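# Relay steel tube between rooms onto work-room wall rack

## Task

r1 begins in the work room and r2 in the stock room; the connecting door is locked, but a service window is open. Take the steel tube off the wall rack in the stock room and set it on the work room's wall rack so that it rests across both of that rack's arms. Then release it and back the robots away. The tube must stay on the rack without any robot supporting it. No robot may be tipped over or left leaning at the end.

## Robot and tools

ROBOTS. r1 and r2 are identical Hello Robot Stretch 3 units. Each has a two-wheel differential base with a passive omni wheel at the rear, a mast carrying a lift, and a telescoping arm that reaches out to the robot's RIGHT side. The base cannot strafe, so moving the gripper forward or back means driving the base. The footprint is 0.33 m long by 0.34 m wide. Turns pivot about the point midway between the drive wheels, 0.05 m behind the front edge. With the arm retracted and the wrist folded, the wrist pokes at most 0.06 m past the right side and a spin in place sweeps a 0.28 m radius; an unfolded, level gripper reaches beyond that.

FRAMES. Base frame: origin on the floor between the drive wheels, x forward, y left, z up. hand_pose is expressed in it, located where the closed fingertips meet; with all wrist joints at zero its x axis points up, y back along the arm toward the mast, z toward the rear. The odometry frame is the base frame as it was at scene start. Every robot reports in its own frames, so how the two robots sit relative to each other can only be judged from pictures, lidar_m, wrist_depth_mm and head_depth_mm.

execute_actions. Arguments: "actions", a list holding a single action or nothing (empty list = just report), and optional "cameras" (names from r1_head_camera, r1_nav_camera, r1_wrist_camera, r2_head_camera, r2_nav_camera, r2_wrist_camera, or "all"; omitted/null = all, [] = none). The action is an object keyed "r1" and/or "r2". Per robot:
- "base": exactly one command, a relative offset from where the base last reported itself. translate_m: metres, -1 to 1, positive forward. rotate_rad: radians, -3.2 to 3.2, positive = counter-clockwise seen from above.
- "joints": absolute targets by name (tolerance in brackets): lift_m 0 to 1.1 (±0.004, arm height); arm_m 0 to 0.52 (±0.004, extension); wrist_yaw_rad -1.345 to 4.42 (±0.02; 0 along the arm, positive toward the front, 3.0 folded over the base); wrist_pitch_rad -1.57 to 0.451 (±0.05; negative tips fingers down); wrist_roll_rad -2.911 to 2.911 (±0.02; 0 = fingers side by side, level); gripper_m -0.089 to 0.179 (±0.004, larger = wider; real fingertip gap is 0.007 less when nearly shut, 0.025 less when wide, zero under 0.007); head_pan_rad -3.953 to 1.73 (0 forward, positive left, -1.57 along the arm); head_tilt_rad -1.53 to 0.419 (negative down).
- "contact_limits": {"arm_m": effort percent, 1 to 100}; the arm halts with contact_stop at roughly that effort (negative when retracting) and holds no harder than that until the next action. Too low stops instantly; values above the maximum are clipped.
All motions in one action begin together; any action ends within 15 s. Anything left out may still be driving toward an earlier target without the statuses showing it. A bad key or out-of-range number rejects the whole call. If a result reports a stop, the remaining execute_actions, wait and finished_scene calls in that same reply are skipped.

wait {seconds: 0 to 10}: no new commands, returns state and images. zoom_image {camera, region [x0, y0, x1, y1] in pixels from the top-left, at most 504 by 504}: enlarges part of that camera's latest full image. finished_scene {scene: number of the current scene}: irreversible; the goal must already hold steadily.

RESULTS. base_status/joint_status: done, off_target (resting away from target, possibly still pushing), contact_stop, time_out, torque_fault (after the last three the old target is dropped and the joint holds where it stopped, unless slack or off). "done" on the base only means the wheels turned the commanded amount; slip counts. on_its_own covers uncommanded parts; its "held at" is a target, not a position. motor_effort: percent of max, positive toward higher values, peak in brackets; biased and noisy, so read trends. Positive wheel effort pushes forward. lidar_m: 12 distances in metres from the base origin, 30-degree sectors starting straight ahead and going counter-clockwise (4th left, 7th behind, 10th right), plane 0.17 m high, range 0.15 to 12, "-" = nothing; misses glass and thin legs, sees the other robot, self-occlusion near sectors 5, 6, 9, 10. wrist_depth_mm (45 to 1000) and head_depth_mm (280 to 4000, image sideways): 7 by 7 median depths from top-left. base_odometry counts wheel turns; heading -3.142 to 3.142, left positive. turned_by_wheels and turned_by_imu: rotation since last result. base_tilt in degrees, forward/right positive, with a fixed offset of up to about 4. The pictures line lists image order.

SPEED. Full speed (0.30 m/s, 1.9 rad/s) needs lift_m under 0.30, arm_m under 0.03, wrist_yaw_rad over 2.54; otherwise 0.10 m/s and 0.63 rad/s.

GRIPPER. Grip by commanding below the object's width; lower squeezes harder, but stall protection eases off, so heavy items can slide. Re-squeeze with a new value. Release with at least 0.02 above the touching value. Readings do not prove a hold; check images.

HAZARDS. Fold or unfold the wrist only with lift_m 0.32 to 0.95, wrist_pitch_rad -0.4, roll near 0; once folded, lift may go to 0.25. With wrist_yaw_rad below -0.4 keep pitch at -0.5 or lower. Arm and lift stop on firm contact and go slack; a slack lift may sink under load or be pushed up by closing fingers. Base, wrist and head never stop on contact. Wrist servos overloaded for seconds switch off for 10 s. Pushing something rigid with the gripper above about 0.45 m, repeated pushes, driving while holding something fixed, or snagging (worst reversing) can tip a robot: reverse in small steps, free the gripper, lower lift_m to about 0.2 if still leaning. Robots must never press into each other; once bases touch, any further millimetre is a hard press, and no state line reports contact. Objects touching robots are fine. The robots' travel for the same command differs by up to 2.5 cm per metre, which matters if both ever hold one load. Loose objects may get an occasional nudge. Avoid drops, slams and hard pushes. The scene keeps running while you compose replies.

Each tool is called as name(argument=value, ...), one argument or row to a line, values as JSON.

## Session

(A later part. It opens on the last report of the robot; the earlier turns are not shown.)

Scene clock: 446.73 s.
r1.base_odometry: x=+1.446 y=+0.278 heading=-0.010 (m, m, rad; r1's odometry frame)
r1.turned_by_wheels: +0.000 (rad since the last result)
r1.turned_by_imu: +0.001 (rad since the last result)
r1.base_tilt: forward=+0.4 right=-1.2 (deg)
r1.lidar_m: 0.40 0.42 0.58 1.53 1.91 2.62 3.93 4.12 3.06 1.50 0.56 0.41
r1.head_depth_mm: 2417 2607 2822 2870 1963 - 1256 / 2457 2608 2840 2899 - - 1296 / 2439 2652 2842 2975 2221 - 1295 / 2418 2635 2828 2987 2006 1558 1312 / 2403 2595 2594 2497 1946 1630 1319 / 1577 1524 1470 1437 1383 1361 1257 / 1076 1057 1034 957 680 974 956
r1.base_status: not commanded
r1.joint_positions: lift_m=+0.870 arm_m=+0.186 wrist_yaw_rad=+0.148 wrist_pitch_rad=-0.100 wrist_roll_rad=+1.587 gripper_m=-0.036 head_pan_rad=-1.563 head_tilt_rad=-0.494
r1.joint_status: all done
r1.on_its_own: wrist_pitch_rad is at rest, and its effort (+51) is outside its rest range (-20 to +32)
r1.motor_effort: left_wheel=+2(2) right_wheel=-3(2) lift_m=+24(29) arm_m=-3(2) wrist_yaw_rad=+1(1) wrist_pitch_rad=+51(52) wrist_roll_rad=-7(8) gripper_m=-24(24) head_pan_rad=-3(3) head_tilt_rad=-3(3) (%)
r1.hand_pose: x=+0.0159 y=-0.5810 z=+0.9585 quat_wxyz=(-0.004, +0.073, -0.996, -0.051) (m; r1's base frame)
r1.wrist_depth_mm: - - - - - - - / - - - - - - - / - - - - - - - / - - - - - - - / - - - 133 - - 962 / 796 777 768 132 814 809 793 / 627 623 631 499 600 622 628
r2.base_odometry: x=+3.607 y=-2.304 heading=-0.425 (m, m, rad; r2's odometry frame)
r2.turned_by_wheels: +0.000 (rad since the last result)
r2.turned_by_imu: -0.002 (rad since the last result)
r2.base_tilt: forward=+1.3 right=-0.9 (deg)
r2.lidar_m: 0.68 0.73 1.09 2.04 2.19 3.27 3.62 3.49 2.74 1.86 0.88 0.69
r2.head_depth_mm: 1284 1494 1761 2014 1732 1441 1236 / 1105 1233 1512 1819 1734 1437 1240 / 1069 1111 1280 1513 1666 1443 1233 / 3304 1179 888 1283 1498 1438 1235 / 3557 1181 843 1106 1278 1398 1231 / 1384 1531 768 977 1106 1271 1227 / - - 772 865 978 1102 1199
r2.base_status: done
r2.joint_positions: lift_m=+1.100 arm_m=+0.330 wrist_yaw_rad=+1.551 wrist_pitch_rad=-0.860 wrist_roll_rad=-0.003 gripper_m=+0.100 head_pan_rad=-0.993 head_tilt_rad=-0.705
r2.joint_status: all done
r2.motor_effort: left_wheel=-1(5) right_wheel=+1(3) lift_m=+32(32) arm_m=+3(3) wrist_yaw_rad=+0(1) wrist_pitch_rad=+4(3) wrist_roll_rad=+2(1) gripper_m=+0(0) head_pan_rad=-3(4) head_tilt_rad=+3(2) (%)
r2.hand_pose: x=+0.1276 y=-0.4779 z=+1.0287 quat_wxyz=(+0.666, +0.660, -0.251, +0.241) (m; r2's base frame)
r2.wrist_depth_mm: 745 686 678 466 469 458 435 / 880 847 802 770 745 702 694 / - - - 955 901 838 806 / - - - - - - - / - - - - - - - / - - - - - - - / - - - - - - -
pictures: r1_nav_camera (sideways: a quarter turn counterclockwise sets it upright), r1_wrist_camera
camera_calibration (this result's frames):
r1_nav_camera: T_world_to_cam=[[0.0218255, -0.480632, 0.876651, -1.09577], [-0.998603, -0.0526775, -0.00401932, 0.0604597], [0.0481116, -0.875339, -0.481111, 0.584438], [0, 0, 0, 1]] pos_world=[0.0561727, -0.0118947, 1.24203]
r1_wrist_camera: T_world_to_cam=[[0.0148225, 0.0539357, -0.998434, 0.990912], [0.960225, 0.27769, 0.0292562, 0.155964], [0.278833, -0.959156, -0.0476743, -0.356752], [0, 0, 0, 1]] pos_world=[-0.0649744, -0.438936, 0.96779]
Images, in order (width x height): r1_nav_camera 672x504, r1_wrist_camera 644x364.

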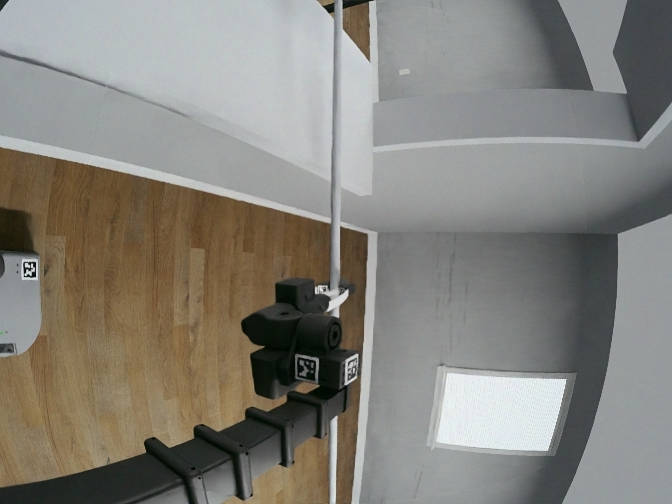

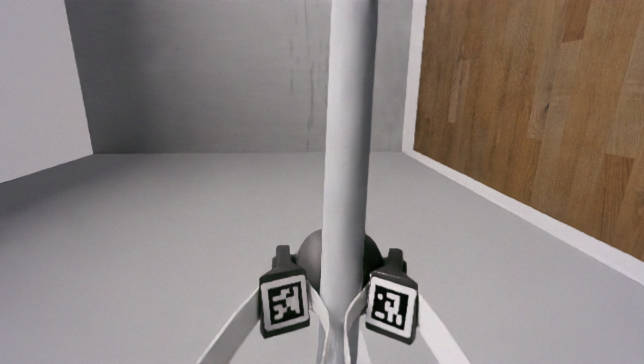

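execute_actions(
  actions=[
    {"r1":{"base":{"translate_m":-1},"joints":{"wrist_pitch_rad":0.08,"wrist_roll_rad":1.5,"arm_m":0}}},
  ],
  cameras=[],
)

execute_actions(
  actions=[
    {"r1":{"base":{"translate_m":-1},"joints":{"wrist_yaw_rad":0.05}}},
  ],
  cameras=[],
)

execute_actions(
  actions=[
    {"r1":{"base":{"translate_m":-0.87},"joints":{"wrist_yaw_rad":-0.02}}},
  ],
  cameras=["r1_nav_camera"],
)

execute_actions(
  actions=[
    {"r1":{"base":{"rotate_rad":-1.58}}},
  ],
  cameras=["r1_wrist_camera","r1_nav_camera"],
)

Scene clock: 457.97 s.
r1.base_odometry: x=+0.446 y=+0.288 heading=-0.010 (m, m, rad; r1's odometry frame)
r1.turned_by_wheels: +0.000 (rad since the last result)
r1.turned_by_imu: +0.003 (rad since the last result)
r1.base_tilt: forward=+0.3 right=-1.2 (deg)
r1.lidar_m: 1.40 1.46 1.90 1.84 1.91 2.65 2.93 3.05 3.05 2.94 1.97 1.45
r1.head_depth_mm: 2401 2585 2837 2884 2039 1521 1363 / 2405 2568 2828 2920 2032 1491 1328 / 2383 2584 2861 2970 2075 1540 1370 / 2418 2625 2812 3001 2101 1512 1342 / 2431 2636 2827 2990 2124 1534 1323 / 2437 2629 2851 3007 2140 1575 1322 / 2440 2637 2874 3011 2179 1543 1325
r1.base_status: done
r1.joint_positions: lift_m=+0.870 arm_m=+0.001 wrist_yaw_rad=+0.150 wrist_pitch_rad=-0.024 wrist_roll_rad=+1.516 gripper_m=-0.036 head_pan_rad=-1.563 head_tilt_rad=-0.494
r1.joint_status: wrist_pitch_rad off_target (ended at -0.024, target +0.080); the others done
r1.on_its_own: wrist_pitch_rad is at rest, and its effort (+53) is outside its rest range (-20 to +32)
r1.motor_effort: left_wheel=+2(3) right_wheel=-2(6) lift_m=+24(24) arm_m=-3(1) wrist_yaw_rad=+0(1) wrist_pitch_rad=+53(59) wrist_roll_rad=-7(13) gripper_m=-23(24) head_pan_rad=-3(2) head_tilt_rad=-2(3) (%)
r1.hand_pose: x=+0.0167 y=-0.3987 z=+0.9778 quat_wxyz=(+0.028, +0.075, -0.997, -0.010) (m; r1's base frame)
r1.wrist_depth_mm: - - - - - - - / - - - - - - - / - - - - - - - / - - - - - - - / - - - 131 - - - / - - - 132 - - - / - - - - - - -
r2.base_odometry: x=+3.607 y=-2.304 heading=-0.425 (m, m, rad; r2's odometry frame)
r2.turned_by_wheels: +0.000 (rad since the last result)
r2.turned_by_imu: +0.000 (rad since the last result)
r2.base_tilt: forward=+1.4 right=-0.9 (deg)
r2.lidar_m: 0.68 0.74 1.09 2.04 2.19 3.25 3.62 3.50 2.73 1.86 0.88 0.69
r2.head_depth_mm: 1290 1491 1785 2026 1731 1445 1233 / 1110 1233 1507 1827 1733 1440 1232 / 1068 1124 1278 1512 1676 1436 1230 / 3261 1192 934 1281 1491 1437 1236 / 3581 1183 843 1108 1278 1407 1227 / 3940 - 803 981 1104 1264 1229 / - - 802 864 976 1106 1196
r2.base_status: not commanded
r2.joint_positions: lift_m=+1.100 arm_m=+0.330 wrist_yaw_rad=+1.551 wrist_pitch_rad=-0.860 wrist_roll_rad=-0.003 gripper_m=+0.100 head_pan_rad=-0.993 head_tilt_rad=-0.705
r2.joint_status: not commanded
r2.motor_effort: left_wheel=-1(1) right_wheel=+2(1) lift_m=+32(32) arm_m=+2(3) wrist_yaw_rad=-1(1) wrist_pitch_rad=+4(4) wrist_roll_rad=+1(2) gripper_m=+0(0) head_pan_rad=-4(4) head_tilt_rad=+1(2) (%)
r2.hand_pose: x=+0.1276 y=-0.4779 z=+1.0287 quat_wxyz=(+0.666, +0.660, -0.251, +0.241) (m; r2's base frame)
r2.wrist_depth_mm: 737 701 677 670 466 447 439 / 887 855 803 778 754 715 698 / - - 979 940 897 860 821 / - - - - - - - / - - - - - - - / - - - - - - - / - - - - - - -
pictures: none
No camera images: the call's "cameras" was empty. Leave "cameras" out to get every camera's image.

Scene clock: 468.97 s.
r1.base_odometry: x=-0.554 y=+0.298 heading=-0.010 (m, m, rad; r1's odometry frame)
r1.turned_by_wheels: +0.000 (rad since the last result)
r1.turned_by_imu: +0.003 (rad since the last result)
r1.base_tilt: forward=+0.3 right=-1.2 (deg)
r1.lidar_m: 2.40 2.47 1.92 1.85 1.93 1.99 1.92 2.00 2.76 2.92 3.06 2.49
r1.head_depth_mm: 2393 2580 2804 2898 2042 1481 1351 / 2386 2586 2812 2932 2049 1530 1327 / 2386 2592 2835 2947 2080 1499 - / 2400 2594 2821 2980 2084 1519 1343 / 2408 2612 2806 2956 2122 1578 1315 / 2409 2608 2851 3042 2138 1534 1324 / 2402 2609 2832 3002 2184 1540 1328
r1.base_status: done
r1.joint_positions: lift_m=+0.870 arm_m=+0.001 wrist_yaw_rad=+0.050 wrist_pitch_rad=-0.024 wrist_roll_rad=+1.516 gripper_m=-0.036 head_pan_rad=-1.563 head_tilt_rad=-0.494
r1.joint_status: all done
r1.on_its_own: wrist_pitch_rad is at rest, and its effort (+53) is outside its rest range (-20 to +32)
r1.motor_effort: left_wheel=+2(3) right_wheel=-3(8) lift_m=+24(24) arm_m=-2(2) wrist_yaw_rad=+0(4) wrist_pitch_rad=+53(53) wrist_roll_rad=-7(7) gripper_m=-24(24) head_pan_rad=-2(3) head_tilt_rad=-2(4) (%)
r1.hand_pose: x=-0.0085 y=-0.4012 z=+0.9778 quat_wxyz=(+0.028, +0.025, -0.999, -0.012) (m; r1's base frame)
r1.wrist_depth_mm: - - - - - - - / - - - - - - - / - - - - - - - / - - - - - - - / - - - 132 - - - / - - - 132 - - - / - - - - - - -
r2.base_odometry: x=+3.607 y=-2.304 heading=-0.425 (m, m, rad; r2's odometry frame)
r2.turned_by_wheels: +0.000 (rad since the last result)
r2.turned_by_imu: +0.000 (rad since the last result)
r2.base_tilt: forward=+1.4 right=-0.9 (deg)
r2.lidar_m: 0.68 0.73 1.09 2.04 2.20 3.27 3.62 3.52 2.74 1.86 0.88 0.69
r2.head_depth_mm: 1281 1497 1784 2012 1723 1445 1245 / 1108 1232 1518 1829 1735 1452 1234 / 1069 1122 1279 1507 1679 1433 1231 / 3234 1181 938 1277 1502 1438 1225 / 3526 1177 843 1106 1271 1397 1235 / 3882 - 804 979 1107 1267 1229 / - - 802 866 984 1102 1202
r2.base_status: not commanded
r2.joint_positions: lift_m=+1.100 arm_m=+0.330 wrist_yaw_rad=+1.551 wrist_pitch_rad=-0.860 wrist_roll_rad=-0.003 gripper_m=+0.100 head_pan_rad=-0.993 head_tilt_rad=-0.705
r2.joint_status: not commanded
r2.motor_effort: left_wheel=-2(1) right_wheel=+1(1) lift_m=+32(32) arm_m=+3(2) wrist_yaw_rad=+0(1) wrist_pitch_rad=+4(4) wrist_roll_rad=+1(2) gripper_m=+0(0) head_pan_rad=-4(4) head_tilt_rad=+2(3) (%)
r2.hand_pose: x=+0.1276 y=-0.4779 z=+1.0287 quat_wxyz=(+0.666, +0.660, -0.251, +0.241) (m; r2's base frame)
r2.wrist_depth_mm: 721 690 690 640 464 450 442 / 893 831 812 781 738 701 682 / - - 982 938 888 878 825 / - - - - - - 991 / - - - - - - - / - - - - - - - / - - - - - - -
pictures: none
No camera images: the call's "cameras" was empty. Leave "cameras" out to get every camera's image.

Scene clock: 478.67 s.
r1.base_odometry: x=-1.424 y=+0.307 heading=-0.010 (m, m, rad; r1's odometry frame)
r1.turned_by_wheels: +0.000 (rad since the last result)
r1.turned_by_imu: +0.003 (rad since the last result)
r1.base_tilt: forward=+0.3 right=-1.2 (deg)
r1.lidar_m: 3.28 2.61 1.93 1.86 1.48 1.09 1.06 1.10 1.52 2.92 3.05 3.40
r1.head_depth_mm: 2405 2573 2778 2888 2030 1525 1362 / 2402 2569 2782 2890 2054 1502 1320 / 2417 2590 2831 3007 2091 1506 - / 2387 2604 2799 2954 2107 1506 1340 / 2388 2631 2818 2995 2121 1523 1319 / 2430 2636 2833 2950 2143 1567 1323 / 2423 2613 2841 2978 2143 1589 1341
r1.base_status: done
r1.joint_positions: lift_m=+0.870 arm_m=+0.001 wrist_yaw_rad=-0.020 wrist_pitch_rad=-0.024 wrist_roll_rad=+1.516 gripper_m=-0.036 head_pan_rad=-1.563 head_tilt_rad=-0.494
r1.joint_status: all done
r1.on_its_own: wrist_pitch_rad is at rest, and its effort (+53) is outside its rest range (-20 to +32)
r1.motor_effort: left_wheel=+2(3) right_wheel=-2(8) lift_m=+24(24) arm_m=-2(3) wrist_yaw_rad=+0(7) wrist_pitch_rad=+53(53) wrist_roll_rad=-7(7) gripper_m=-24(24) head_pan_rad=-2(3) head_tilt_rad=-4(4) (%)
r1.hand_pose: x=-0.0266 y=-0.4015 z=+0.9778 quat_wxyz=(+0.027, -0.010, -0.999, -0.013) (m; r1's base frame)
r1.wrist_depth_mm: - - - - - - - / - - - - - - - / - - - - - - - / - - - - - - - / - - - 132 - - - / - - - 131 - - - / - - - - - - -
r2.base_odometry: x=+3.607 y=-2.304 heading=-0.425 (m, m, rad; r2's odometry frame)
r2.turned_by_wheels: +0.000 (rad since the last result)
r2.turned_by_imu: +0.000 (rad since the last result)
r2.base_tilt: forward=+1.3 right=-0.9 (deg)
r2.lidar_m: 0.68 0.73 1.09 2.04 2.20 3.27 3.63 3.49 2.73 1.87 0.88 0.69
r2.head_depth_mm: 1288 1508 1796 2011 1716 1440 1235 / 1106 1225 1513 1828 1732 1431 1237 / 1069 1118 1280 1514 1670 1442 1230 / 3218 1181 937 1274 1495 1442 1232 / 3525 1184 844 1107 1279 1398 1233 / 3930 - 805 980 1106 1279 1227 / - - 806 869 978 1108 1196
r2.base_status: not commanded
r2.joint_positions: lift_m=+1.100 arm_m=+0.330 wrist_yaw_rad=+1.551 wrist_pitch_rad=-0.860 wrist_roll_rad=-0.003 gripper_m=+0.100 head_pan_rad=-0.993 head_tilt_rad=-0.705
r2.joint_status: not commanded
r2.motor_effort: left_wheel=-1(1) right_wheel=+1(1) lift_m=+32(32) arm_m=+3(2) wrist_yaw_rad=-1(1) wrist_pitch_rad=+3(4) wrist_roll_rad=+2(2) gripper_m=+0(0) head_pan_rad=-4(4) head_tilt_rad=+2(2) (%)
r2.hand_pose: x=+0.1276 y=-0.4779 z=+1.0287 quat_wxyz=(+0.666, +0.660, -0.251, +0.241) (m; r2's base frame)
r2.wrist_depth_mm: 722 688 687 648 468 446 438 / 896 863 813 796 730 714 690 / - - 952 942 887 858 802 / - - - - - - - / - - - - - - - / - - - - - - - / - - - - - - -
pictures: r1_nav_camera (sideways: a quarter turn counterclockwise sets it upright)
camera_calibration (this result's frames):
r1_nav_camera: T_world_to_cam=[[0.0218219, -0.480634, 0.87665, -1.09577], [-0.998604, -0.05267, -0.00401938, 0.0604598], [0.048105, -0.875338, -0.481112, 0.584439], [0, 0, 0, 1]] pos_world=[0.0561726, -0.011895, 1.24203]
Images, in order (width x height): r1_nav_camera 672x504.

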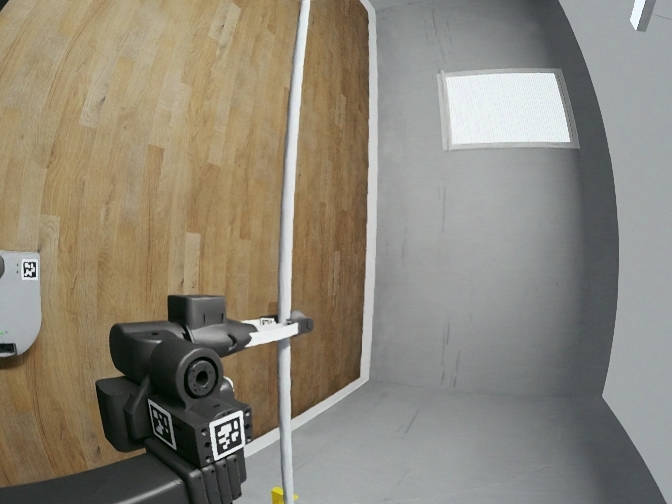

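Scene clock: 484.37 s.
r1.base_odometry: x=-1.424 y=+0.307 heading=-1.590 (m, m, rad; r1's odometry frame)
r1.turned_by_wheels: -1.580 (rad since the last result)
r1.turned_by_imu: -1.539 (rad since the last result)
r1.base_tilt: forward=+0.3 right=-1.2 (deg)
r1.lidar_m: 2.92 3.05 3.38 3.28 2.58 1.92 1.86 1.46 1.09 1.06 1.11 1.54
r1.head_depth_mm: 850 918 993 1085 1206 1347 1362 / 851 920 997 1094 1212 1356 1321 / 858 923 1002 1095 1202 1359 - / 858 922 1006 1109 1226 1364 1347 / 859 929 1013 1111 1229 1385 1313 / 863 932 998 1104 1185 1390 1324 / 868 926 1020 1118 1222 1382 1334
r1.base_status: done
r1.joint_positions: lift_m=+0.870 arm_m=+0.001 wrist_yaw_rad=-0.020 wrist_pitch_rad=+0.058 wrist_roll_rad=+1.499 gripper_m=-0.036 head_pan_rad=-1.564 head_tilt_rad=-0.496
r1.joint_status: not commanded
r1.on_its_own: wrist_pitch_rad moved +0.082 to your old target +0.080
r1.motor_effort: left_wheel=+0(17) right_wheel=-1(37) lift_m=+19(24) arm_m=+0(3) wrist_yaw_rad=+0(69) wrist_pitch_rad=+11(86) wrist_roll_rad=+0(7) gripper_m=-14(26) head_pan_rad=-2(3) head_tilt_rad=-2(3) (%)
r1.hand_pose: x=-0.0264 y=-0.4029 z=+0.9992 quat_wxyz=(+0.037, -0.011, -0.999, +0.028) (m; r1's base frame)
r1.wrist_depth_mm: 791 801 765 758 750 737 695 / 809 796 771 769 744 764 740 / 836 840 811 756 766 756 750 / 818 822 794 771 806 758 743 / 864 881 844 811 800 789 773 / 878 873 856 - 803 806 783 / 904 881 863 886 820 793 790
r2.base_odometry: x=+3.607 y=-2.304 heading=-0.425 (m, m, rad; r2's odometry frame)
r2.turned_by_wheels: +0.000 (rad since the last result)
r2.turned_by_imu: +0.000 (rad since the last result)
r2.base_tilt: forward=+1.3 right=-0.9 (deg)
r2.lidar_m: 0.68 0.73 1.09 2.05 2.19 3.28 3.62 3.52 2.73 1.86 0.88 0.69
r2.head_depth_mm: 1282 1493 1780 2005 1728 1442 1243 / 1108 1231 1513 1848 1745 1444 1226 / 1067 1118 1281 1506 1671 1442 1230 / 3265 1186 939 1278 1501 1436 1234 / 3548 1189 844 1115 1274 1391 1225 / 3891 - 804 978 1104 1266 1232 / - - 801 868 974 1103 1194
r2.base_status: not commanded
r2.joint_positions: lift_m=+1.100 arm_m=+0.330 wrist_yaw_rad=+1.551 wrist_pitch_rad=-0.860 wrist_roll_rad=-0.003 gripper_m=+0.100 head_pan_rad=-0.993 head_tilt_rad=-0.705
r2.joint_status: not commanded
r2.motor_effort: left_wheel=-1(1) right_wheel=+2(1) lift_m=+31(32) arm_m=+3(3) wrist_yaw_rad=-1(1) wrist_pitch_rad=+4(4) wrist_roll_rad=+1(1) gripper_m=+0(0) head_pan_rad=-4(4) head_tilt_rad=+2(3) (%)
r2.hand_pose: x=+0.1276 y=-0.4779 z=+1.0287 quat_wxyz=(+0.666, +0.660, -0.251, +0.241) (m; r2's base frame)
r2.wrist_depth_mm: 746 711 671 657 466 450 441 / 890 850 829 762 751 728 685 / - - 975 927 870 869 790 / - - - - - - - / - - - - - - - / - - - - - - - / - - - - - - -
pictures: r1_nav_camera (sideways: a quarter turn counterclockwise sets it upright), r1_wrist_camera
camera_calibration (this result's frames):
r1_nav_camera: T_world_to_cam=[[0.0212918, -0.48234, 0.875725, -1.09456], [-0.998663, -0.0515376, -0.00410555, 0.0605723], [0.047113, -0.874467, -0.482792, 0.586632], [0, 0, 0, 1]] pos_world=[0.0561584, -0.0118365, 1.242]
r1_wrist_camera: T_world_to_cam=[[-0.0675738, -0.10497, -0.992177, 0.950097], [0.990576, 0.111686, -0.0792808, 0.188287], [0.119134, -0.988184, 0.0964338, -0.332078], [0, 0, 0, 1]] pos_world=[-0.082749, -0.249452, 0.989616]
Images, in order (width x height): r1_nav_camera 672x504, r1_wrist_camera 644x364.

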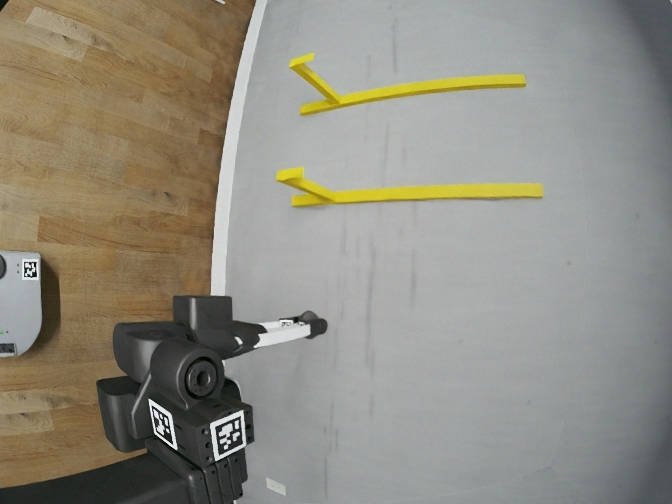

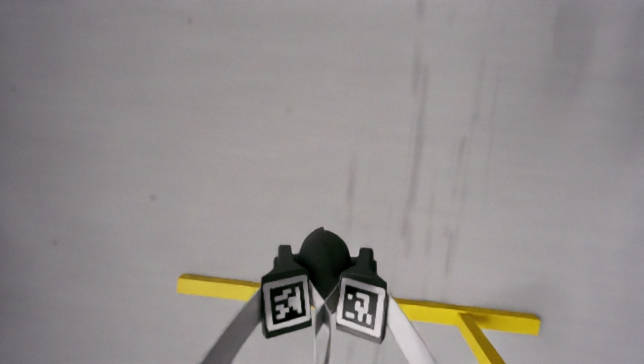

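Caught on the upright; dropped. Locate.

execute_actions(
  actions=[
    {"r1":{"joints":{"head_pan_rad":0,"head_tilt_rad":-0.8}}},
  ],
  cameras=["r1_nav_camera","r1_head_camera"],
)

Scene clock: 485.83 s.
r1.base_odometry: x=-1.424 y=+0.307 heading=-1.590 (m, m, rad; r1's odometry frame)
r1.turned_by_wheels: +0.000 (rad since the last result)
r1.turned_by_imu: +0.000 (rad since the last result)
r1.base_tilt: forward=+0.3 right=-1.3 (deg)
r1.lidar_m: 2.92 3.07 3.39 3.28 2.57 1.92 1.86 1.47 1.09 1.06 1.11 1.54
r1.head_depth_mm: 2446 2738 2352 1858 1505 1278 1111 / 2437 2740 2382 1856 1522 1291 1120 / 2405 2742 2421 1882 1546 1296 1126 / 2416 2776 2447 1889 1542 1302 1122 / 2439 2746 2453 1909 1554 1309 1138 / 2447 2731 2511 1937 1578 1318 1140 / 2417 2751 2523 1955 1580 1327 1148
r1.base_status: not commanded
r1.joint_positions: lift_m=+0.870 arm_m=+0.001 wrist_yaw_rad=-0.020 wrist_pitch_rad=+0.058 wrist_roll_rad=+1.499 gripper_m=-0.036 head_pan_rad=-0.007 head_tilt_rad=-0.790
r1.joint_status: all done
r1.motor_effort: left_wheel=+1(0) right_wheel=+0(1) lift_m=+18(19) arm_m=+1(1) wrist_yaw_rad=+0(0) wrist_pitch_rad=+11(11) wrist_roll_rad=+1(1) gripper_m=-13(14) head_pan_rad=+3(37) head_tilt_rad=-6(29) (%)
r1.hand_pose: x=-0.0264 y=-0.4029 z=+0.9992 quat_wxyz=(+0.037, -0.011, -0.999, +0.028) (m; r1's base frame)
r1.wrist_depth_mm: 810 797 782 773 782 738 725 / 819 817 793 774 783 739 731 / 828 825 803 791 774 758 731 / 847 848 785 819 799 773 761 / 913 844 862 814 826 782 766 / 909 884 845 - 798 801 786 / 859 881 858 849 849 811 826
r2.base_odometry: x=+3.607 y=-2.304 heading=-0.425 (m, m, rad; r2's odometry frame)
r2.turned_by_wheels: +0.000 (rad since the last result)
r2.turned_by_imu: +0.000 (rad since the last result)
r2.base_tilt: forward=+1.4 right=-0.9 (deg)
r2.lidar_m: 0.68 0.73 1.09 2.04 2.19 3.27 3.63 3.49 2.74 1.86 0.88 0.69
r2.head_depth_mm: 1283 1494 1788 2029 1715 1438 1238 / 1109 1233 1512 1812 1701 1442 1228 / 1069 1116 1282 1502 1672 1431 1235 / 3229 1187 937 1276 1489 1444 1230 / 3594 1174 845 1106 1277 1394 1228 / 3977 - 805 979 1108 1265 1227 / - - 801 866 981 1105 1197
r2.base_status: not commanded
r2.joint_positions: lift_m=+1.100 arm_m=+0.330 wrist_yaw_rad=+1.551 wrist_pitch_rad=-0.860 wrist_roll_rad=-0.003 gripper_m=+0.100 head_pan_rad=-0.993 head_tilt_rad=-0.705
r2.joint_status: not commanded
r2.motor_effort: left_wheel=-2(1) right_wheel=+1(1) lift_m=+32(32) arm_m=+3(3) wrist_yaw_rad=+0(1) wrist_pitch_rad=+4(4) wrist_roll_rad=+1(2) gripper_m=+0(0) head_pan_rad=-4(4) head_tilt_rad=+3(2) (%)
r2.hand_pose: x=+0.1276 y=-0.4779 z=+1.0287 quat_wxyz=(+0.666, +0.660, -0.251, +0.241) (m; r2's base frame)
r2.wrist_depth_mm: 729 699 659 667 465 447 443 / 872 833 812 776 753 717 686 / - - 998 942 904 858 832 / - - - - - - - / - - - - - - - / - - - - - - - / - - - - - - -
pictures: r1_head_camera (sideways: a quarter turn clockwise sets it upright), r1_nav_camera (sideways: a quarter turn counterclockwise sets it upright)
camera_calibration (this result's frames):
r1_head_camera: T_world_to_cam=[[-0.667381, 0.0640004, -0.741961, 0.992048], [0.0152433, 0.997266, 0.0723114, -0.0928055], [0.744561, 0.0369493, -0.666532, 0.815555], [0, 0, 0, 1]] pos_world=[0.0562582, -0.0010739, 1.28637]
r1_nav_camera: T_world_to_cam=[[0.715429, 0.0129035, 0.698567, -0.867847], [0.0345463, -0.99926, -0.0169225, 0.0709519], [0.697831, 0.0362397, -0.715345, 0.88519], [0, 0, 0, 1]] pos_world=[0.000718202, 0.0500186, 1.24067]
Images, in order (width x height): r1_head_camera 896x504, r1_nav_camera 672x504.

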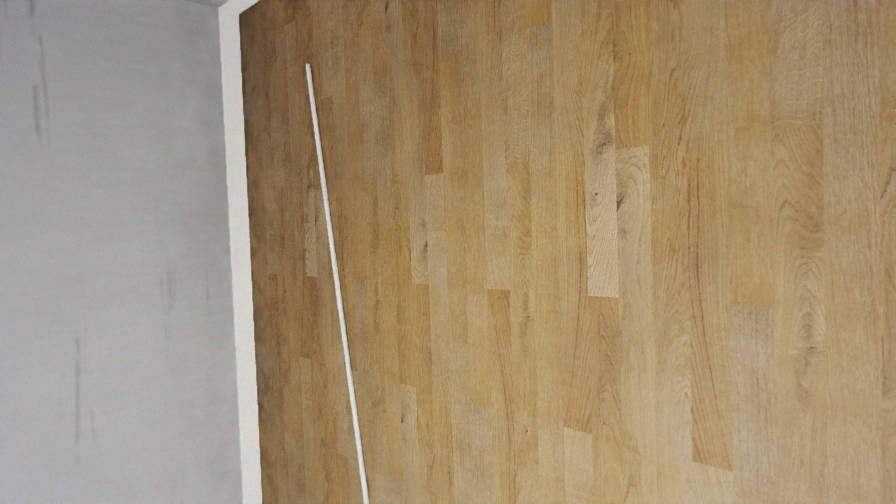

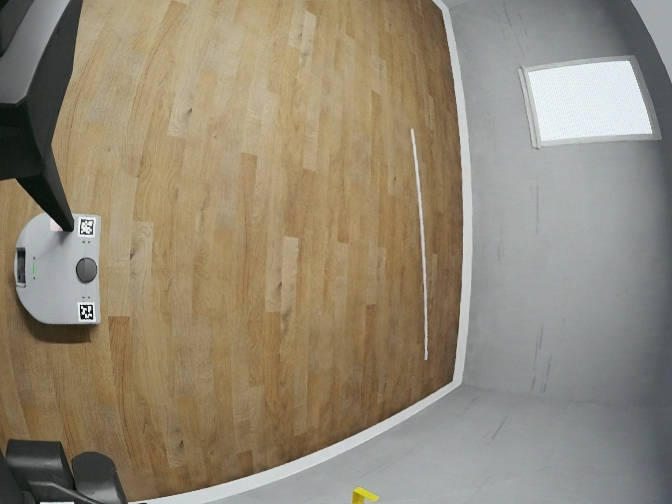

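execute_actions(
  actions=[
    {"r1":{"base":{"translate_m":1.0},"joints":{"wrist_roll_rad":0,"wrist_pitch_rad":-0.42,"wrist_yaw_rad":1.55,"gripper_m":0.15,"lift_m":0.2}}},
  ],
  cameras=[],
)

execute_actions(
  actions=[
    {"r1":{"base":{"translate_m":0.65}}},
  ],
  cameras=[],
)

execute_actions(
  actions=[
    {"r1":{"base":{"rotate_rad":1.62},"joints":{"head_pan_rad":-1.3,"head_tilt_rad":-1.1,"arm_m":0.4}}},
  ],
  cameras=["r1_nav_camera","r1_wrist_camera"],
)

Scene clock: 497.50 s.
r1.base_odometry: x=-1.443 y=-0.693 heading=-1.590 (m, m, rad; r1's odometry frame)
r1.turned_by_wheels: +0.000 (rad since the last result)
r1.turned_by_imu: +0.005 (rad since the last result)
r1.base_tilt: forward=+0.2 right=-1.2 (deg)
r1.lidar_m: 1.92 2.00 2.81 3.25 3.41 2.95 2.86 1.50 1.12 1.08 1.13 1.58
r1.head_depth_mm: 1585 1803 2079 1842 1504 1280 1112 / 1592 1787 2069 1859 1525 1291 1123 / 1581 1786 2079 1877 1529 1295 1126 / 1578 1796 2097 1889 1551 1309 1132 / 1591 1805 2095 1917 1548 1309 1135 / 1596 1797 2077 1932 1559 1326 1143 / 1593 1801 2087 1955 1574 1329 1148
r1.base_status: done
r1.joint_positions: lift_m=+0.200 arm_m=+0.001 wrist_yaw_rad=+1.548 wrist_pitch_rad=-0.437 wrist_roll_rad=+0.007 gripper_m=+0.150 head_pan_rad=-0.007 head_tilt_rad=-0.790
r1.joint_status: all done
r1.motor_effort: left_wheel=+0(5) right_wheel=-1(4) lift_m=+17(20) arm_m=+1(1) wrist_yaw_rad=+1(4) wrist_pitch_rad=+8(9) wrist_roll_rad=-3(3) gripper_m=+1(84) head_pan_rad=+3(3) head_tilt_rad=-5(6) (%)
r1.hand_pose: x=+0.2005 y=-0.1510 z=+0.2086 quat_wxyz=(+0.600, +0.593, -0.388, +0.371) (m; r1's base frame)
r1.wrist_depth_mm: - - - - - - - / - - - - - - - / 802 784 783 804 797 766 793 / 604 591 614 598 590 597 590 / 489 484 475 484 479 470 478 / 405 - 398 396 401 - 406 / 344 335 342 339 342 337 349
r2.base_odometry: x=+3.607 y=-2.304 heading=-0.425 (m, m, rad; r2's odometry frame)
r2.turned_by_wheels: +0.000 (rad since the last result)
r2.turned_by_imu: +0.000 (rad since the last result)
r2.base_tilt: forward=+1.4 right=-0.9 (deg)
r2.lidar_m: 0.68 0.73 1.09 2.04 2.20 3.28 3.61 3.51 2.73 1.87 0.88 0.69
r2.head_depth_mm: 1293 1504 1772 2014 1726 1443 1241 / 1110 1230 1513 1836 1726 1436 1228 / 1067 1121 1282 1515 1670 1445 1238 / 3207 1185 935 1280 1501 1435 1235 / 3518 1183 846 1109 1271 1402 1225 / 3896 - 804 983 1107 1275 1229 / - - 804 868 977 1101 1189
r2.base_status: not commanded
r2.joint_positions: lift_m=+1.100 arm_m=+0.330 wrist_yaw_rad=+1.551 wrist_pitch_rad=-0.860 wrist_roll_rad=-0.003 gripper_m=+0.100 head_pan_rad=-0.993 head_tilt_rad=-0.705
r2.joint_status: not commanded
r2.motor_effort: left_wheel=-2(1) right_wheel=+1(1) lift_m=+32(32) arm_m=+3(3) wrist_yaw_rad=-1(1) wrist_pitch_rad=+4(4) wrist_roll_rad=+1(2) gripper_m=+0(0) head_pan_rad=-5(4) head_tilt_rad=+2(2) (%)
r2.hand_pose: x=+0.1276 y=-0.4779 z=+1.0287 quat_wxyz=(+0.666, +0.660, -0.251, +0.241) (m; r2's base frame)
r2.wrist_depth_mm: 727 710 677 652 463 450 436 / 896 836 847 763 757 719 684 / - - - 957 904 870 842 / - - - - - - - / - - - - - - - / - - - - - - - / - - - - - - -
pictures: none
No camera images: the call's "cameras" was empty. Leave "cameras" out to get every camera's image.

Scene clock: 505.20 s.
r1.base_odometry: x=-1.456 y=-1.343 heading=-1.590 (m, m, rad; r1's odometry frame)
r1.turned_by_wheels: +0.000 (rad since the last result)
r1.turned_by_imu: +0.003 (rad since the last result)
r1.base_tilt: forward=+0.3 right=-1.4 (deg)
r1.lidar_m: 1.26 1.33 1.84 3.23 3.39 3.64 3.52 1.52 1.14 1.10 1.16 1.30
r1.head_depth_mm: 1033 1171 1359 1601 1500 1276 1110 / 1041 1176 1346 1595 1520 1284 1115 / 1037 1174 1356 1600 1537 1293 1121 / 1042 1174 1355 1617 1546 1305 1126 / 1040 1181 1362 1612 1557 1323 1136 / 1036 1175 1364 1601 1575 1324 1146 / 1039 1186 1358 1612 1576 1332 1149
r1.base_status: done
r1.joint_positions: lift_m=+0.200 arm_m=+0.001 wrist_yaw_rad=+1.548 wrist_pitch_rad=-0.437 wrist_roll_rad=+0.007 gripper_m=+0.150 head_pan_rad=-0.007 head_tilt_rad=-0.790
r1.joint_status: not commanded
r1.motor_effort: left_wheel=+0(4) right_wheel=+0(3) lift_m=+17(17) arm_m=+0(0) wrist_yaw_rad=+1(1) wrist_pitch_rad=+8(8) wrist_roll_rad=-3(3) gripper_m=+1(1) head_pan_rad=+3(2) head_tilt_rad=-5(6) (%)
r1.hand_pose: x=+0.2005 y=-0.1510 z=+0.2086 quat_wxyz=(+0.600, +0.593, -0.388, +0.371) (m; r1's base frame)
r1.wrist_depth_mm: - - - - - - - / - - - - - - - / 780 778 802 793 813 771 770 / 614 600 593 594 594 603 578 / 486 487 479 485 470 473 470 / 402 - 406 403 403 - 397 / 346 335 346 344 345 327 352
r2.base_odometry: x=+3.607 y=-2.304 heading=-0.425 (m, m, rad; r2's odometry frame)
r2.turned_by_wheels: +0.000 (rad since the last result)
r2.turned_by_imu: +0.000 (rad since the last result)
r2.base_tilt: forward=+1.4 right=-0.9 (deg)
r2.lidar_m: 0.68 0.73 1.09 2.04 2.19 3.26 3.61 3.52 2.74 1.86 0.88 0.69
r2.head_depth_mm: 1284 1487 1784 2030 1729 1439 1233 / 1106 1229 1514 1834 1746 1447 1240 / 1067 1120 1283 1511 1680 1439 1230 / 3254 1184 938 1277 1504 1447 1226 / 3595 1186 843 1108 1277 1400 1241 / 3946 - 806 983 1115 1271 1232 / - - 806 867 980 1110 1188
r2.base_status: not commanded
r2.joint_positions: lift_m=+1.100 arm_m=+0.330 wrist_yaw_rad=+1.551 wrist_pitch_rad=-0.860 wrist_roll_rad=-0.003 gripper_m=+0.100 head_pan_rad=-0.993 head_tilt_rad=-0.705
r2.joint_status: not commanded
r2.motor_effort: left_wheel=-2(1) right_wheel=+1(1) lift_m=+32(32) arm_m=+3(3) wrist_yaw_rad=-1(1) wrist_pitch_rad=+4(4) wrist_roll_rad=+2(2) gripper_m=+0(0) head_pan_rad=-4(3) head_tilt_rad=+2(3) (%)
r2.hand_pose: x=+0.1276 y=-0.4779 z=+1.0287 quat_wxyz=(+0.666, +0.660, -0.251, +0.241) (m; r2's base frame)
r2.wrist_depth_mm: 733 688 665 662 472 452 433 / 879 839 795 776 761 714 677 / - - - 933 908 877 824 / - - - - - - - / - - - - - - - / - - - - - - - / - - - - - - -
pictures: none
No camera images: the call's "cameras" was empty. Leave "cameras" out to get every camera's image.

Scene clock: 509.33 s.
r1.base_odometry: x=-1.456 y=-1.343 heading=+0.030 (m, m, rad; r1's odometry frame)
r1.turned_by_wheels: +1.620 (rad since the last result)
r1.turned_by_imu: +1.604 (rad since the last result)
r1.base_tilt: forward=+0.2 right=-1.3 (deg)
r1.lidar_m: 3.23 3.45 3.58 3.35 1.46 1.13 1.10 1.17 1.29 1.26 1.35 1.95
r1.head_depth_mm: 1109 1308 1554 1445 1284 1166 1075 / 1146 1373 1591 1486 1289 1168 - / 1191 1427 1627 1488 1295 1188 - / 1238 1495 1667 1467 1306 1179 1088 / 1289 1571 1685 1476 1324 1182 1086 / 1344 1650 1700 1473 1321 1192 1085 / 1400 1724 1712 1491 1324 1192 1091
r1.base_status: done
r1.joint_positions: lift_m=+0.200 arm_m=+0.400 wrist_yaw_rad=+1.548 wrist_pitch_rad=-0.437 wrist_roll_rad=+0.007 gripper_m=+0.150 head_pan_rad=-1.293 head_tilt_rad=-1.087
r1.joint_status: all done
r1.motor_effort: left_wheel=-1(6) right_wheel=+1(4) lift_m=+17(17) arm_m=+3(4) wrist_yaw_rad=+1(1) wrist_pitch_rad=+8(8) wrist_roll_rad=-3(3) gripper_m=+1(1) head_pan_rad=-3(36) head_tilt_rad=-6(30) (%)
r1.hand_pose: x=+0.2005 y=-0.5498 z=+0.2086 quat_wxyz=(+0.600, +0.593, -0.388, +0.371) (m; r1's base frame)
r1.wrist_depth_mm: - - - - - - 938 / - - - - - - 871 / 799 794 790 783 764 776 786 / 603 618 604 589 594 591 587 / 477 487 467 479 461 480 472 / 409 - 408 398 399 - 399 / 343 339 341 342 341 334 349
r2.base_odometry: x=+3.607 y=-2.304 heading=-0.425 (m, m, rad; r2's odometry frame)
r2.turned_by_wheels: +0.000 (rad since the last result)
r2.turned_by_imu: +0.000 (rad since the last result)
r2.base_tilt: forward=+1.4 right=-0.9 (deg)
r2.lidar_m: 0.68 0.74 1.10 2.04 2.20 3.26 3.63 3.51 2.73 1.86 0.88 0.69
r2.head_depth_mm: 1278 1493 1775 2012 1721 1438 1239 / 1101 1224 1509 1823 1727 1438 1241 / 1066 1113 1283 1510 1675 1436 1240 / 3281 1181 939 1273 1504 1446 1235 / 3582 1185 848 1105 1279 1396 1228 / - - 807 979 1099 1272 1236 / - - 803 866 980 1097 1188
r2.base_status: not commanded
r2.joint_positions: lift_m=+1.100 arm_m=+0.330 wrist_yaw_rad=+1.551 wrist_pitch_rad=-0.860 wrist_roll_rad=-0.003 gripper_m=+0.100 head_pan_rad=-0.993 head_tilt_rad=-0.705
r2.joint_status: not commanded
r2.motor_effort: left_wheel=+0(1) right_wheel=+2(1) lift_m=+32(32) arm_m=+2(4) wrist_yaw_rad=-1(1) wrist_pitch_rad=+4(4) wrist_roll_rad=+1(2) gripper_m=+0(0) head_pan_rad=-5(4) head_tilt_rad=+2(2) (%)
r2.hand_pose: x=+0.1276 y=-0.4779 z=+1.0287 quat_wxyz=(+0.666, +0.660, -0.251, +0.241) (m; r2's base frame)
r2.wrist_depth_mm: 746 718 677 672 471 445 444 / 877 829 799 796 731 708 690 / - - - 931 884 873 807 / - - - - - - 992 / - - - - - - - / - - - - - - - / - - - - - - -
pictures: r1_nav_camera (sideways: a quarter turn counterclockwise sets it upright), r1_wrist_camera
camera_calibration (this result's frames):
r1_nav_camera: T_world_to_cam=[[0.260873, -0.849273, 0.458999, -0.552958], [-0.951123, -0.307504, -0.0283926, 0.0918886], [0.165257, -0.429157, -0.887983, 1.11288], [0, 0, 0, 1]] pos_world=[0.0477377, 0.0362454, 1.24464]
r1_wrist_camera: T_world_to_cam=[[0.0164494, -0.999302, -0.0335298, -0.542892], [-0.542226, 0.0192595, -0.840012, 0.332456], [0.840071, 0.0319984, -0.541531, 0.121304], [0, 0, 0, 1]] pos_world=[0.0872922, -0.552797, 0.326754]
Images, in order (width x height): r1_nav_camera 672x504, r1_wrist_camera 644x364.

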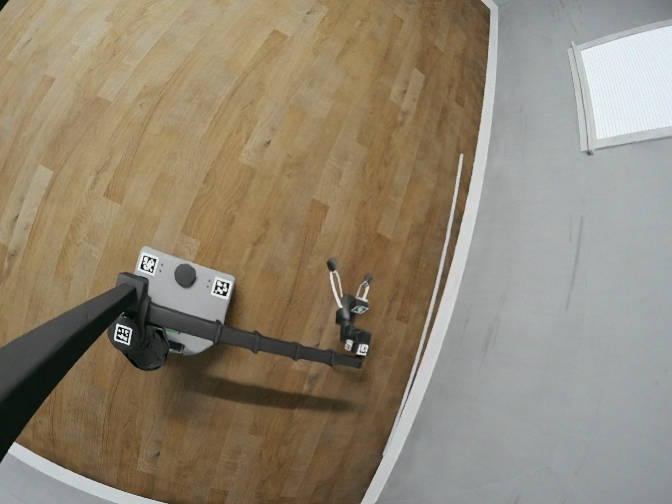

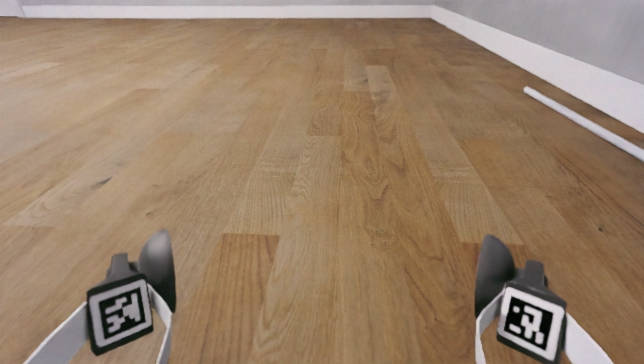

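execute_actions(
  actions=[
    {"r1":{"base":{"translate_m":0.65},"joints":{"arm_m":0.06,"gripper_m":0.0,"wrist_pitch_rad":-0.9,"lift_m":0.2}}},
  ],
  cameras=[],
)

execute_actions(
  actions=[
    {"r1":{"base":{"rotate_rad":-1.66},"joints":{"head_pan_rad":-0.6,"head_tilt_rad":-1.2}}},
  ],
  cameras=[],
)

execute_actions(
  actions=[
    {"r1":{"base":{"translate_m":1.0}}},
  ],
  cameras=["r1_nav_camera","r1_wrist_camera"],
)

Scene clock: 517.37 s.
r1.base_odometry: x=-0.806 y=-1.324 heading=+0.030 (m, m, rad; r1's odometry frame)
r1.turned_by_wheels: +0.000 (rad since the last result)
r1.turned_by_imu: +0.003 (rad since the last result)
r1.base_tilt: forward=+0.3 right=-1.2 (deg)
r1.lidar_m: 2.58 2.74 3.54 3.47 2.31 1.78 1.75 1.74 1.34 1.31 1.40 2.03
r1.head_depth_mm: 1158 1365 1584 1437 1287 1160 1070 / 1199 1420 1605 1442 1290 1184 - / 1240 1478 1638 1455 1309 1183 - / 1292 1566 1673 1467 1308 1171 1088 / 1338 1626 1672 1480 1320 1183 1081 / 1387 1707 1700 1485 1325 1194 1089 / 1456 1800 1713 1493 1332 1202 1091
r1.base_status: done
r1.joint_positions: lift_m=+0.200 arm_m=+0.060 wrist_yaw_rad=+1.549 wrist_pitch_rad=-0.909 wrist_roll_rad=+0.007 gripper_m=+0.000 head_pan_rad=-1.293 head_tilt_rad=-1.087
r1.joint_status: all done
r1.motor_effort: left_wheel=-1(3) right_wheel=+1(8) lift_m=+17(16) arm_m=-2(3) wrist_yaw_rad=+0(1) wrist_pitch_rad=+4(8) wrist_roll_rad=-3(3) gripper_m=-2(84) head_pan_rad=-3(3) head_tilt_rad=-7(7) (%)
r1.hand_pose: x=+0.1171 y=-0.2084 z=+0.1219 quat_wxyz=(+0.671, +0.667, -0.239, +0.220) (m; r1's base frame)
r1.wrist_depth_mm: 449 451 453 445 438 439 428 / 404 401 400 396 397 384 387 / 364 358 355 355 350 348 345 / 326 323 320 326 322 322 316 / 299 300 296 298 293 290 289 / 276 274 273 - 271 268 269 / 254 255 250 248 249 249 246
r2.base_odometry: x=+3.607 y=-2.304 heading=-0.425 (m, m, rad; r2's odometry frame)
r2.turned_by_wheels: +0.000 (rad since the last result)
r2.turned_by_imu: +0.000 (rad since the last result)
r2.base_tilt: forward=+1.4 right=-0.9 (deg)
r2.lidar_m: 0.68 0.74 1.09 2.04 2.19 3.28 3.62 3.49 2.74 1.86 0.88 0.69
r2.head_depth_mm: 1288 1511 1783 2011 1726 1456 1237 / 1112 1222 1508 1835 1725 1439 1228 / 1065 1111 1277 1508 1671 1436 1233 / 3223 1186 936 1280 1493 1429 1229 / 3568 1184 845 1112 1277 1395 1228 / 3913 - 808 981 1099 1272 1219 / - - 804 869 978 1104 1198
r2.base_status: not commanded
r2.joint_positions: lift_m=+1.100 arm_m=+0.330 wrist_yaw_rad=+1.551 wrist_pitch_rad=-0.860 wrist_roll_rad=-0.003 gripper_m=+0.100 head_pan_rad=-0.993 head_tilt_rad=-0.705
r2.joint_status: not commanded
r2.motor_effort: left_wheel=-1(1) right_wheel=+2(1) lift_m=+31(32) arm_m=+3(3) wrist_yaw_rad=-1(1) wrist_pitch_rad=+4(4) wrist_roll_rad=+1(1) gripper_m=+0(0) head_pan_rad=-5(4) head_tilt_rad=+2(2) (%)
r2.hand_pose: x=+0.1276 y=-0.4779 z=+1.0287 quat_wxyz=(+0.666, +0.660, -0.251, +0.241) (m; r2's base frame)
r2.wrist_depth_mm: 746 725 691 643 460 444 445 / 862 836 804 766 744 719 710 / - - - 936 909 858 842 / - - - - - - 998 / - - - - - - - / - - - - - - - / - - - - - - -
pictures: none
No camera images: the call's "cameras" was empty. Leave "cameras" out to get every camera's image.

Scene clock: 520.93 s.
r1.base_odometry: x=-0.806 y=-1.324 heading=-1.630 (m, m, rad; r1's odometry frame)
r1.turned_by_wheels: -1.660 (rad since the last result)
r1.turned_by_imu: -1.642 (rad since the last result)
r1.base_tilt: forward=+0.3 right=-1.3 (deg)
r1.lidar_m: 1.32 1.36 1.86 2.57 2.67 3.60 3.46 2.52 1.82 1.75 1.81 1.37
r1.head_depth_mm: 1861 1682 1510 1369 1243 1160 1058 / 1826 1686 1512 1373 1252 1159 - / 1725 1698 1527 1378 1260 1184 - / 1581 1726 1535 1386 1268 1162 - / 1448 1678 1553 1408 1273 1169 1083 / 1338 1585 1549 1407 1280 1181 1087 / 1247 1457 1566 1409 1286 1179 1087
r1.base_status: done
r1.joint_positions: lift_m=+0.200 arm_m=+0.060 wrist_yaw_rad=+1.549 wrist_pitch_rad=-0.909 wrist_roll_rad=+0.007 gripper_m=+0.000 head_pan_rad=-0.607 head_tilt_rad=-1.185
r1.joint_status: all done
r1.motor_effort: left_wheel=+3(5) right_wheel=-3(6) lift_m=+17(17) arm_m=-2(3) wrist_yaw_rad=+0(0) wrist_pitch_rad=+4(4) wrist_roll_rad=-3(3) gripper_m=-2(2) head_pan_rad=+2(29) head_tilt_rad=-8(20) (%)
r1.hand_pose: x=+0.1170 y=-0.2084 z=+0.1219 quat_wxyz=(+0.671, +0.667, -0.239, +0.220) (m; r1's base frame)
r1.wrist_depth_mm: 449 446 443 443 434 438 432 / 397 400 398 396 390 387 387 / 361 361 355 352 351 351 349 / 325 324 325 322 321 317 313 / 298 297 294 298 291 292 290 / 273 271 269 - 271 272 268 / 250 255 252 248 249 249 250
r2.base_odometry: x=+3.607 y=-2.304 heading=-0.425 (m, m, rad; r2's odometry frame)
r2.turned_by_wheels: +0.000 (rad since the last result)
r2.turned_by_imu: +0.000 (rad since the last result)
r2.base_tilt: forward=+1.4 right=-0.9 (deg)
r2.lidar_m: 0.68 0.73 1.09 2.04 2.20 3.27 3.63 3.52 2.73 1.86 0.88 0.69
r2.head_depth_mm: 1282 1507 1776 2009 1719 1442 1237 / 1109 1231 1523 1825 1731 1443 1232 / 1068 1118 1280 1496 1680 1444 1239 / 3258 1183 939 1285 1495 1437 1241 / 3577 1186 844 1106 1282 1409 1229 / 3954 - 804 976 1107 1266 1233 / - - 803 867 982 1105 1200
r2.base_status: not commanded
r2.joint_positions: lift_m=+1.100 arm_m=+0.330 wrist_yaw_rad=+1.551 wrist_pitch_rad=-0.860 wrist_roll_rad=-0.003 gripper_m=+0.100 head_pan_rad=-0.993 head_tilt_rad=-0.705
r2.joint_status: not commanded
r2.motor_effort: left_wheel=-1(0) right_wheel=+1(1) lift_m=+32(32) arm_m=+4(3) wrist_yaw_rad=+0(1) wrist_pitch_rad=+4(4) wrist_roll_rad=+1(1) gripper_m=+0(1) head_pan_rad=-4(4) head_tilt_rad=+1(2) (%)
r2.hand_pose: x=+0.1276 y=-0.4779 z=+1.0287 quat_wxyz=(+0.666, +0.660, -0.251, +0.241) (m; r2's base frame)
r2.wrist_depth_mm: 728 699 684 659 463 459 441 / 909 866 799 764 724 700 679 / - - 962 941 898 867 826 / - - - - - - - / - - - - - - - / - - - - - - - / - - - - - - -
pictures: none
No camera images: the call's "cameras" was empty. Leave "cameras" out to get every camera's image.

Scene clock: 532.13 s.
r1.base_odometry: x=-0.865 y=-2.322 heading=-1.630 (m, m, rad; r1's odometry frame)
r1.turned_by_wheels: +0.000 (rad since the last result)
r1.turned_by_imu: +0.005 (rad since the last result)
r1.base_tilt: forward=+0.3 right=-1.2 (deg)
r1.lidar_m: 0.31 0.33 0.44 1.18 2.68 3.66 4.47 2.50 1.81 1.26 0.45 0.33
r1.head_depth_mm: 469 621 921 1329 1244 1162 1062 / 420 537 745 1221 1247 1162 - / 381 475 627 935 1244 1188 - / 348 424 544 759 1197 1164 - / 320 383 478 639 955 1167 1081 / 298 350 427 550 773 1144 1086 / 287 322 386 484 647 975 1091
r1.base_status: done
r1.joint_positions: lift_m=+0.200 arm_m=+0.060 wrist_yaw_rad=+1.549 wrist_pitch_rad=-0.909 wrist_roll_rad=+0.007 gripper_m=+0.000 head_pan_rad=-0.607 head_tilt_rad=-1.186
r1.joint_status: not commanded
r1.motor_effort: left_wheel=+2(6) right_wheel=-3(3) lift_m=+17(17) arm_m=-3(3) wrist_yaw_rad=+1(0) wrist_pitch_rad=+4(4) wrist_roll_rad=-3(3) gripper_m=-2(2) head_pan_rad=+3(3) head_tilt_rad=-7(7) (%)
r1.hand_pose: x=+0.1170 y=-0.2084 z=+0.1218 quat_wxyz=(+0.671, +0.667, -0.239, +0.220) (m; r1's base frame)
r1.wrist_depth_mm: 261 260 259 266 265 270 269 / 284 291 293 294 297 298 302 / 345 348 336 340 344 344 337 / 324 326 323 308 305 306 311 / 292 296 296 301 293 292 290 / 274 276 274 - 269 271 268 / 256 253 253 249 249 249 250
r2.base_odometry: x=+3.607 y=-2.304 heading=-0.425 (m, m, rad; r2's odometry frame)
r2.turned_by_wheels: +0.000 (rad since the last result)
r2.turned_by_imu: +0.000 (rad since the last result)
r2.base_tilt: forward=+1.4 right=-0.9 (deg)
r2.lidar_m: 0.68 0.74 1.09 2.04 2.19 3.25 3.62 3.52 2.74 1.86 0.88 0.69
r2.head_depth_mm: 1282 1492 1770 1986 1739 1439 1230 / 1105 1225 1508 1827 1722 1442 1232 / 1067 1114 1278 1507 1660 1429 1237 / 3245 1189 935 1272 1491 1434 1227 / 3459 1180 845 1113 1285 1409 1233 / 3948 - 806 981 1107 1268 1232 / - - 802 865 973 1107 1193
r2.base_status: not commanded
r2.joint_positions: lift_m=+1.100 arm_m=+0.330 wrist_yaw_rad=+1.551 wrist_pitch_rad=-0.860 wrist_roll_rad=-0.003 gripper_m=+0.100 head_pan_rad=-0.993 head_tilt_rad=-0.705
r2.joint_status: not commanded
r2.motor_effort: left_wheel=-1(2) right_wheel=+1(1) lift_m=+32(32) arm_m=+4(2) wrist_yaw_rad=-1(1) wrist_pitch_rad=+4(4) wrist_roll_rad=+1(2) gripper_m=+0(0) head_pan_rad=-4(4) head_tilt_rad=+2(2) (%)
r2.hand_pose: x=+0.1276 y=-0.4779 z=+1.0287 quat_wxyz=(+0.666, +0.660, -0.251, +0.241) (m; r2's base frame)
r2.wrist_depth_mm: 745 702 688 639 465 445 437 / 894 845 813 770 732 708 701 / - - 991 924 892 853 815 / - - - - - - - / - - - - - - - / - - - - - - - / - - - - - - -
pictures: r1_nav_camera (sideways: a quarter turn counterclockwise sets it upright), r1_wrist_camera
camera_calibration (this result's frames):
r1_nav_camera: T_world_to_cam=[[0.773679, -0.515115, 0.368887, -0.438717], [-0.543401, -0.838874, -0.0317157, 0.0937239], [0.325787, -0.175916, -0.928933, 1.1651], [0, 0, 0, 1]] pos_world=[0.0107818, 0.0575916, 1.24711]
r1_wrist_camera: T_world_to_cam=[[-0.00207644, -0.998893, -0.0469889, -0.199412], [-0.86495, 0.0253757, -0.501216, 0.205469], [0.501854, 0.0396023, -0.864045, 0.214052], [0, 0, 0, 1]] pos_world=[0.0698836, -0.212882, 0.278564]
Images, in order (width x height): r1_nav_camera 672x504, r1_wrist_camera 644x364.

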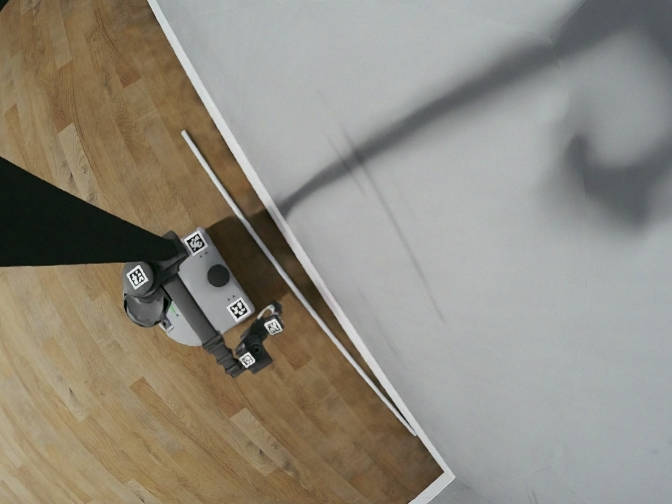

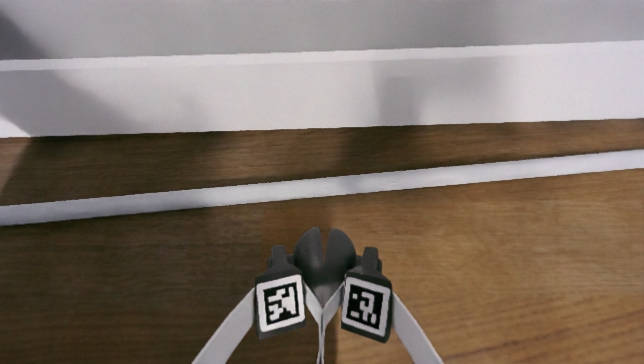

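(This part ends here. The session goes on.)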